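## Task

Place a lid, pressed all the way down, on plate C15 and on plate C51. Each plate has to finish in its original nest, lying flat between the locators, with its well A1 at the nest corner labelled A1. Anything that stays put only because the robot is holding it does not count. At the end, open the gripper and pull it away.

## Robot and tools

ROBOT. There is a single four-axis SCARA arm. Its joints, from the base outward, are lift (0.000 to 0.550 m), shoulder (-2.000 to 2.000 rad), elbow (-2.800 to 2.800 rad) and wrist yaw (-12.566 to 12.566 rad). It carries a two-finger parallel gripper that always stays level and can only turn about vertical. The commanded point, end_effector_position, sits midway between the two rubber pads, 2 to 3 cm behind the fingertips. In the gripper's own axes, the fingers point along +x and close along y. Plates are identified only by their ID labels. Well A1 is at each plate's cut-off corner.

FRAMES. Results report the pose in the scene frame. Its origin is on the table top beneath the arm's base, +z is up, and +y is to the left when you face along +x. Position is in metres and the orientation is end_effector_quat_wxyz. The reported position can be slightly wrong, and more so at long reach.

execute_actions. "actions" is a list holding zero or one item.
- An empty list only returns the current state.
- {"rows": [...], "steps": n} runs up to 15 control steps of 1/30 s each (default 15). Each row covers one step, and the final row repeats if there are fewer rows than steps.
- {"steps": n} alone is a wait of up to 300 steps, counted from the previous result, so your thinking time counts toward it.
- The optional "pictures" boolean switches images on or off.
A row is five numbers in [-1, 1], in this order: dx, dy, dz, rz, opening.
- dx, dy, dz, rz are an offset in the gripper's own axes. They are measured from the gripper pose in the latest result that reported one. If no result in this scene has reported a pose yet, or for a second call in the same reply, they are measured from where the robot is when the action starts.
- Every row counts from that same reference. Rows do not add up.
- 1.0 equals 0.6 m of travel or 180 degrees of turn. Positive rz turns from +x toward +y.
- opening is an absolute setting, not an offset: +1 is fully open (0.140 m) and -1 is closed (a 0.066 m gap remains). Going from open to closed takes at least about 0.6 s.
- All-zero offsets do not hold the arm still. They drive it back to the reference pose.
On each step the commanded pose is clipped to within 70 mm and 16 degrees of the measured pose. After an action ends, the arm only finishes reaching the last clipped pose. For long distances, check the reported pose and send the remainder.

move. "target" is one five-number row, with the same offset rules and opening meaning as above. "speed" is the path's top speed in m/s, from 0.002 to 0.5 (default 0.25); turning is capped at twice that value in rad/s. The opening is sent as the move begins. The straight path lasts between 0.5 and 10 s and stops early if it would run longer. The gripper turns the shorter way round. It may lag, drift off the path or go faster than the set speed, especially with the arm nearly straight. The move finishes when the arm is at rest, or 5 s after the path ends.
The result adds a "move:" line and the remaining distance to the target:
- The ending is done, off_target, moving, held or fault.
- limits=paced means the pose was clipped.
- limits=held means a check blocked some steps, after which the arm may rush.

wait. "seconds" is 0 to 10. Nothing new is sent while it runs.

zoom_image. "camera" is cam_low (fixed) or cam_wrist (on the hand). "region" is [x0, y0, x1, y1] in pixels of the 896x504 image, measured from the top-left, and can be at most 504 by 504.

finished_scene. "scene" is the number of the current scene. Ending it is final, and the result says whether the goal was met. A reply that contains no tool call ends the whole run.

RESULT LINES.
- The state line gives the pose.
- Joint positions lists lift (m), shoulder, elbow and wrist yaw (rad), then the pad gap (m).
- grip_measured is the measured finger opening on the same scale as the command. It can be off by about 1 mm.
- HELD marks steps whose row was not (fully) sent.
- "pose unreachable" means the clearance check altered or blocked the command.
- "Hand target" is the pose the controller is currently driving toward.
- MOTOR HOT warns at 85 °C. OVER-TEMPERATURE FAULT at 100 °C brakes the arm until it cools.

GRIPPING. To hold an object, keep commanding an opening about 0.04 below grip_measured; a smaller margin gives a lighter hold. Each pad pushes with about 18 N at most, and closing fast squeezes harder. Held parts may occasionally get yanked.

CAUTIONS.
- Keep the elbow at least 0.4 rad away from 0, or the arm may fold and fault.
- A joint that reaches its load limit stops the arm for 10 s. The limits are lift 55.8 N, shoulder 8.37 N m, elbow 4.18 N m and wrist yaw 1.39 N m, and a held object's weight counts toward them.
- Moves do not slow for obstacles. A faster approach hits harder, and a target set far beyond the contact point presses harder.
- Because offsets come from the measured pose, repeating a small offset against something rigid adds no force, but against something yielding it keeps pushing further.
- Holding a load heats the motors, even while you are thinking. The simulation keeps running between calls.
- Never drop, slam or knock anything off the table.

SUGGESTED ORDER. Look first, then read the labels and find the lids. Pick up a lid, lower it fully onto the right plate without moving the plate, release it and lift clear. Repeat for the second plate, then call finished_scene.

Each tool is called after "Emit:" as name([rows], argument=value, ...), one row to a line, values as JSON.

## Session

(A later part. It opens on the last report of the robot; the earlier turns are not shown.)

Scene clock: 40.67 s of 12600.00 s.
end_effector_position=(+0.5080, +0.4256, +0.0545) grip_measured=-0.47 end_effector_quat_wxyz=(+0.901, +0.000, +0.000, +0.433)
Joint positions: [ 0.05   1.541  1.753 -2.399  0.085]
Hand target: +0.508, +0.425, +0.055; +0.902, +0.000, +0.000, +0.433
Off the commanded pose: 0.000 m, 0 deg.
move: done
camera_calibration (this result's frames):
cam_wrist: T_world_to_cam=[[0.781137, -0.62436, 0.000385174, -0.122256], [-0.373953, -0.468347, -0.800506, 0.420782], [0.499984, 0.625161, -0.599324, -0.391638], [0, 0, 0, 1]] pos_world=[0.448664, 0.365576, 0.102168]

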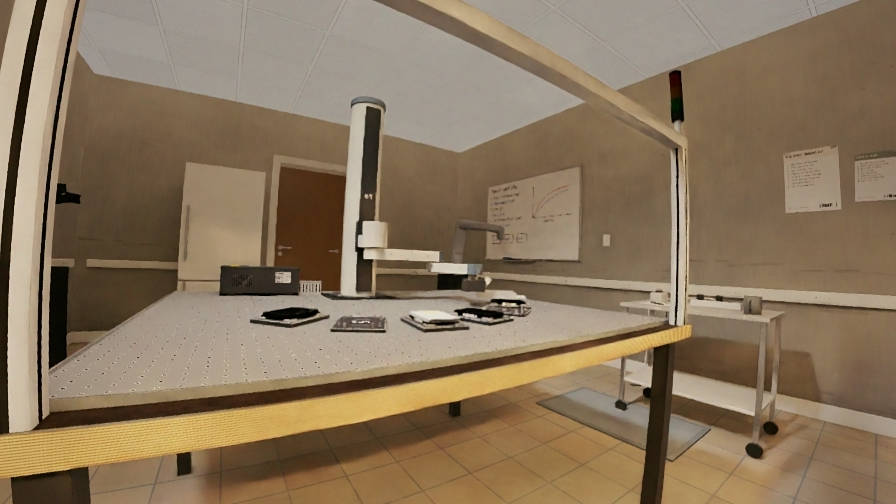

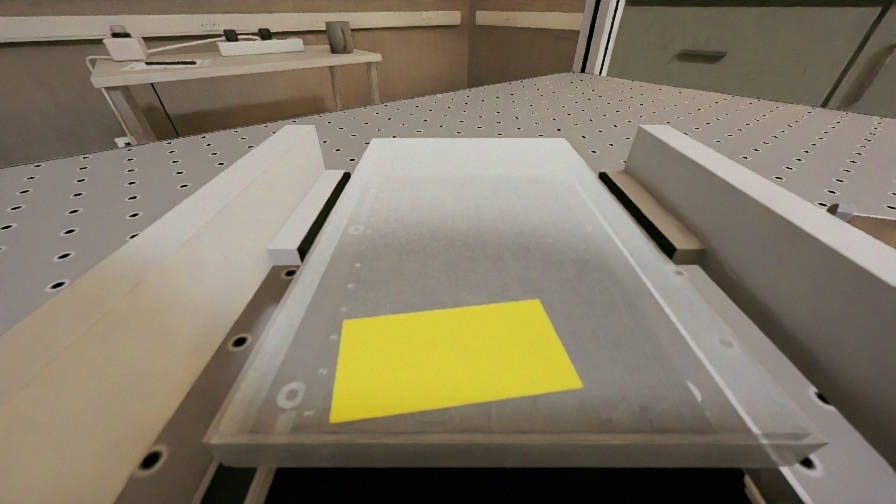

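Emit:
move(target=[-0.002, -0.0023, 0, 0.002, -0.52], speed=0.02)

Emit:
move(target=[0, 0, -0.0237, 0, -0.52], speed=0.007)

Scene clock: 43.97 s of 12600.00 s.
end_effector_position=(+0.5083, +0.4239, +0.0545) grip_measured=-0.47 end_effector_quat_wxyz=(+0.900, +0.000, +0.000, +0.436)
Joint positions: [ 0.05   1.539  1.745 -2.383  0.085]
Hand target: +0.508, +0.424, +0.055; +0.900, +0.000, +0.000, +0.436
Off the commanded pose: 0.000 m, 0 deg.
move: done
camera_calibration (this result's frames):
cam_wrist: T_world_to_cam=[[0.785035, -0.619451, 0.000385174, -0.127624], [-0.37101, -0.470682, -0.800506, 0.419563], [0.496056, 0.628283, -0.599324, -0.390013], [0, 0, 0, 1]] pos_world=[0.449319, 0.363462, 0.102168]

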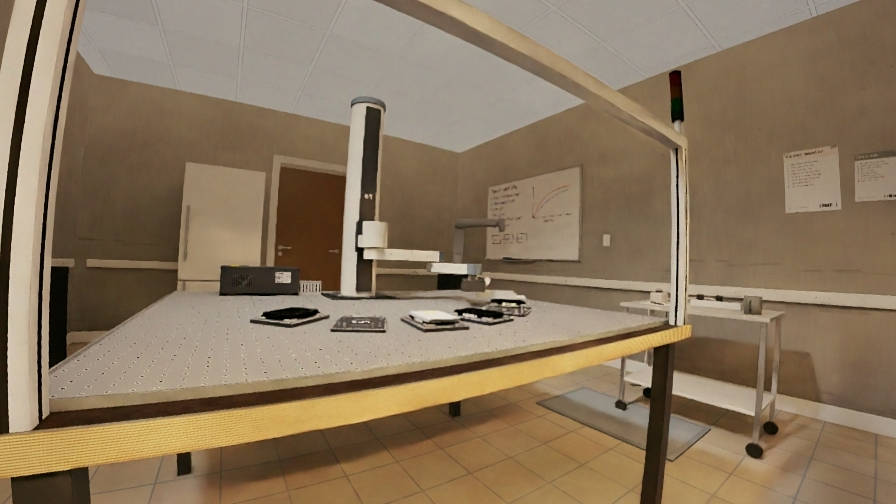

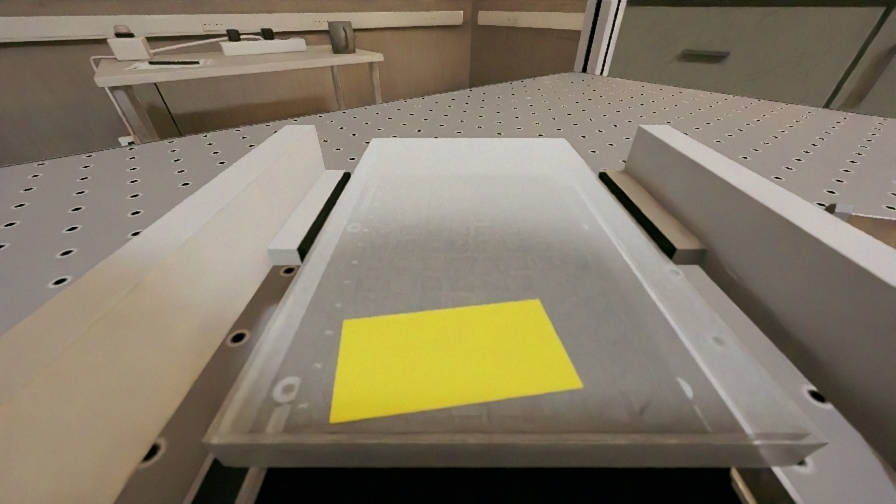

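Scene clock: 46.23 s of 12600.00 s.
end_effector_position=(+0.5083, +0.4238, +0.0409) grip_measured=-0.47 end_effector_quat_wxyz=(+0.900, +0.000, +0.000, +0.436)
Joint positions: [ 0.036  1.539  1.745 -2.383  0.085]
Hand target: +0.508, +0.424, +0.040; +0.900, +0.000, +0.000, +0.436
Off the commanded pose: 0.001 m, 0 deg.
move: done
camera_calibration (this result's frames):
cam_wrist: T_world_to_cam=[[0.78507, -0.619406, 0.000385174, -0.127652], [-0.370983, -0.470703, -0.800506, 0.408638], [0.49602, 0.628311, -0.599324, -0.398169], [0, 0, 0, 1]] pos_world=[0.449313, 0.363452, 0.0885339]

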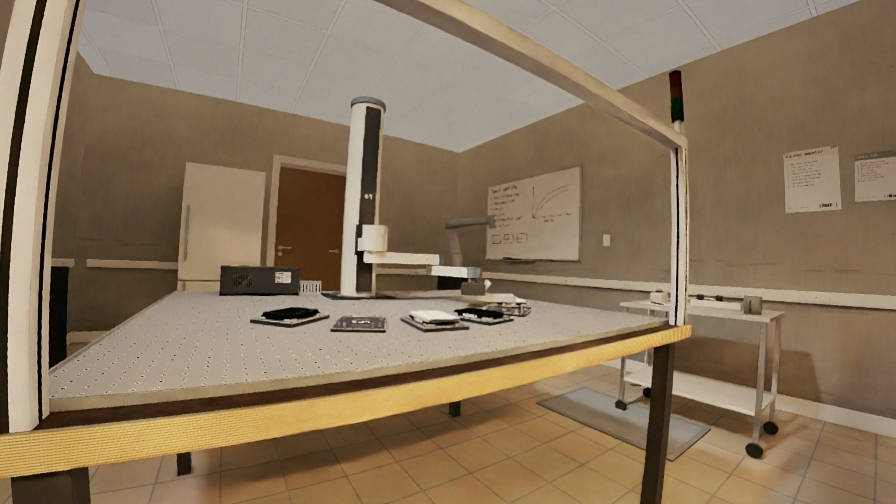

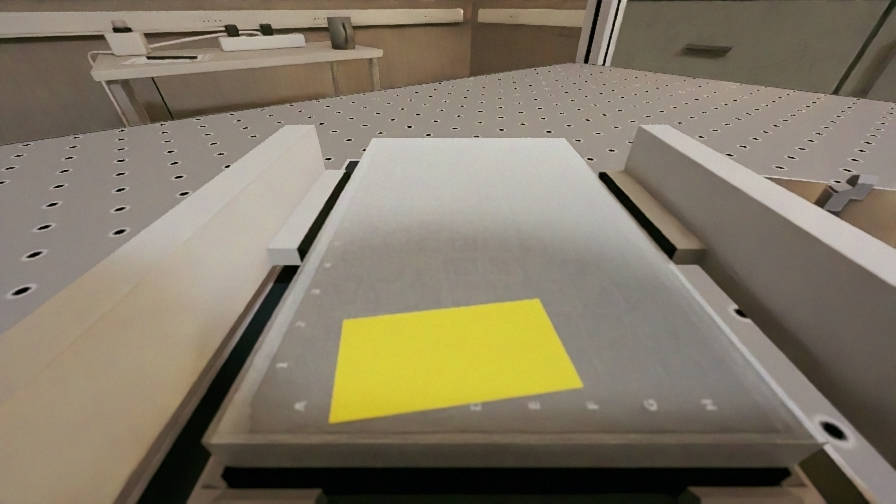

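Emit:
move(target=[0, 0, 0, 0, -0.1])

Emit:
move(target=[-0.2, 0, 0.15, 0, -0.1])

Emit:
finished_scene(scene=2)

Scene clock: 48.70 s of 12600.00 s.
end_effector_position=(+0.5082, +0.4239, +0.0409) grip_measured=-0.10 end_effector_quat_wxyz=(+0.900, +0.000, +0.000, +0.436)
Joint positions: [ 0.036  1.539  1.745 -2.383  0.099]
Hand target: +0.508, +0.424, +0.041; +0.900, +0.000, +0.000, +0.436
Off the commanded pose: 0.000 m, 0 deg.
move: done
camera_calibration (this result's frames):
cam_wrist: T_world_to_cam=[[0.785075, -0.619401, 0.000385174, -0.127655], [-0.37098, -0.470705, -0.800506, 0.408681], [0.496016, 0.628314, -0.599324, -0.398136], [0, 0, 0, 1]] pos_world=[0.449313, 0.363453, 0.0885887]

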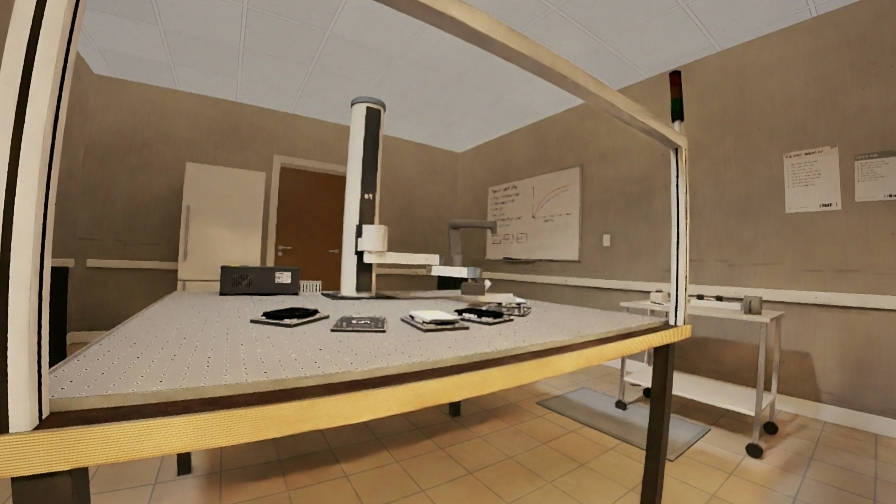

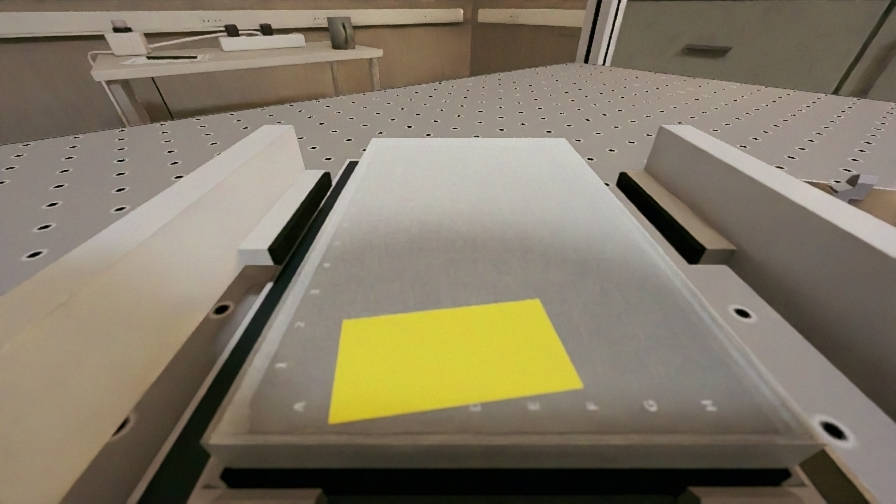

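Scene clock: 49.67 s of 12600.00 s.
end_effector_position=(+0.4338, +0.3297, +0.1310) grip_measured=-0.10 end_effector_quat_wxyz=(+0.900, +0.000, +0.000, +0.436)
Joint positions: [ 0.126  1.794  1.124 -2.017  0.099]
Hand target: +0.434, +0.330, +0.131; +0.900, +0.000, +0.000, +0.436
Off the commanded pose: 0.000 m, 0 deg.
move: done
camera_calibration (this result's frames):
cam_wrist: T_world_to_cam=[[0.784982, -0.619519, 0.000385174, -0.127508], [-0.371051, -0.47065, -0.800506, 0.408861], [0.49611, 0.62824, -0.599324, -0.248113], [0, 0, 0, 1]] pos_world=[0.374891, 0.269311, 0.178645]

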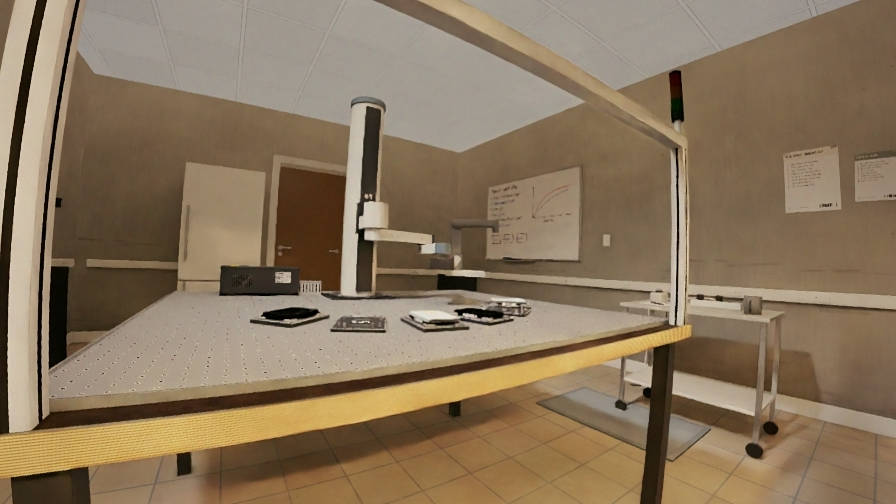

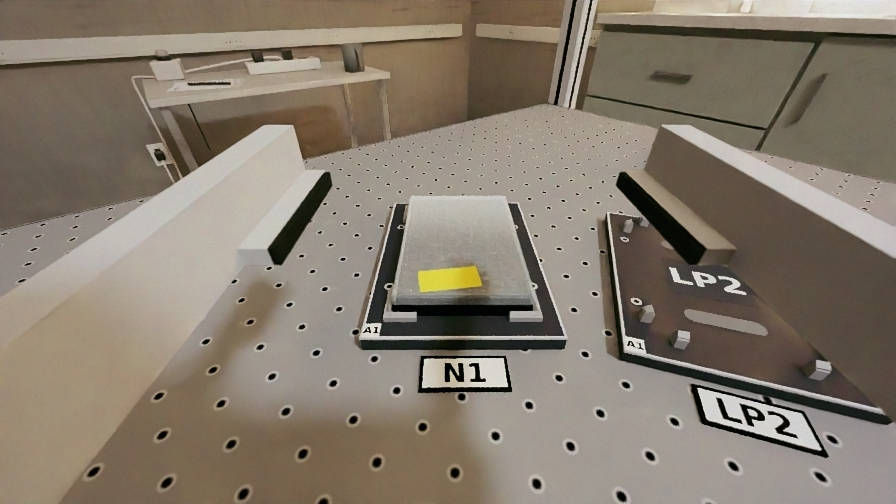

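The scene is finished: the task was done.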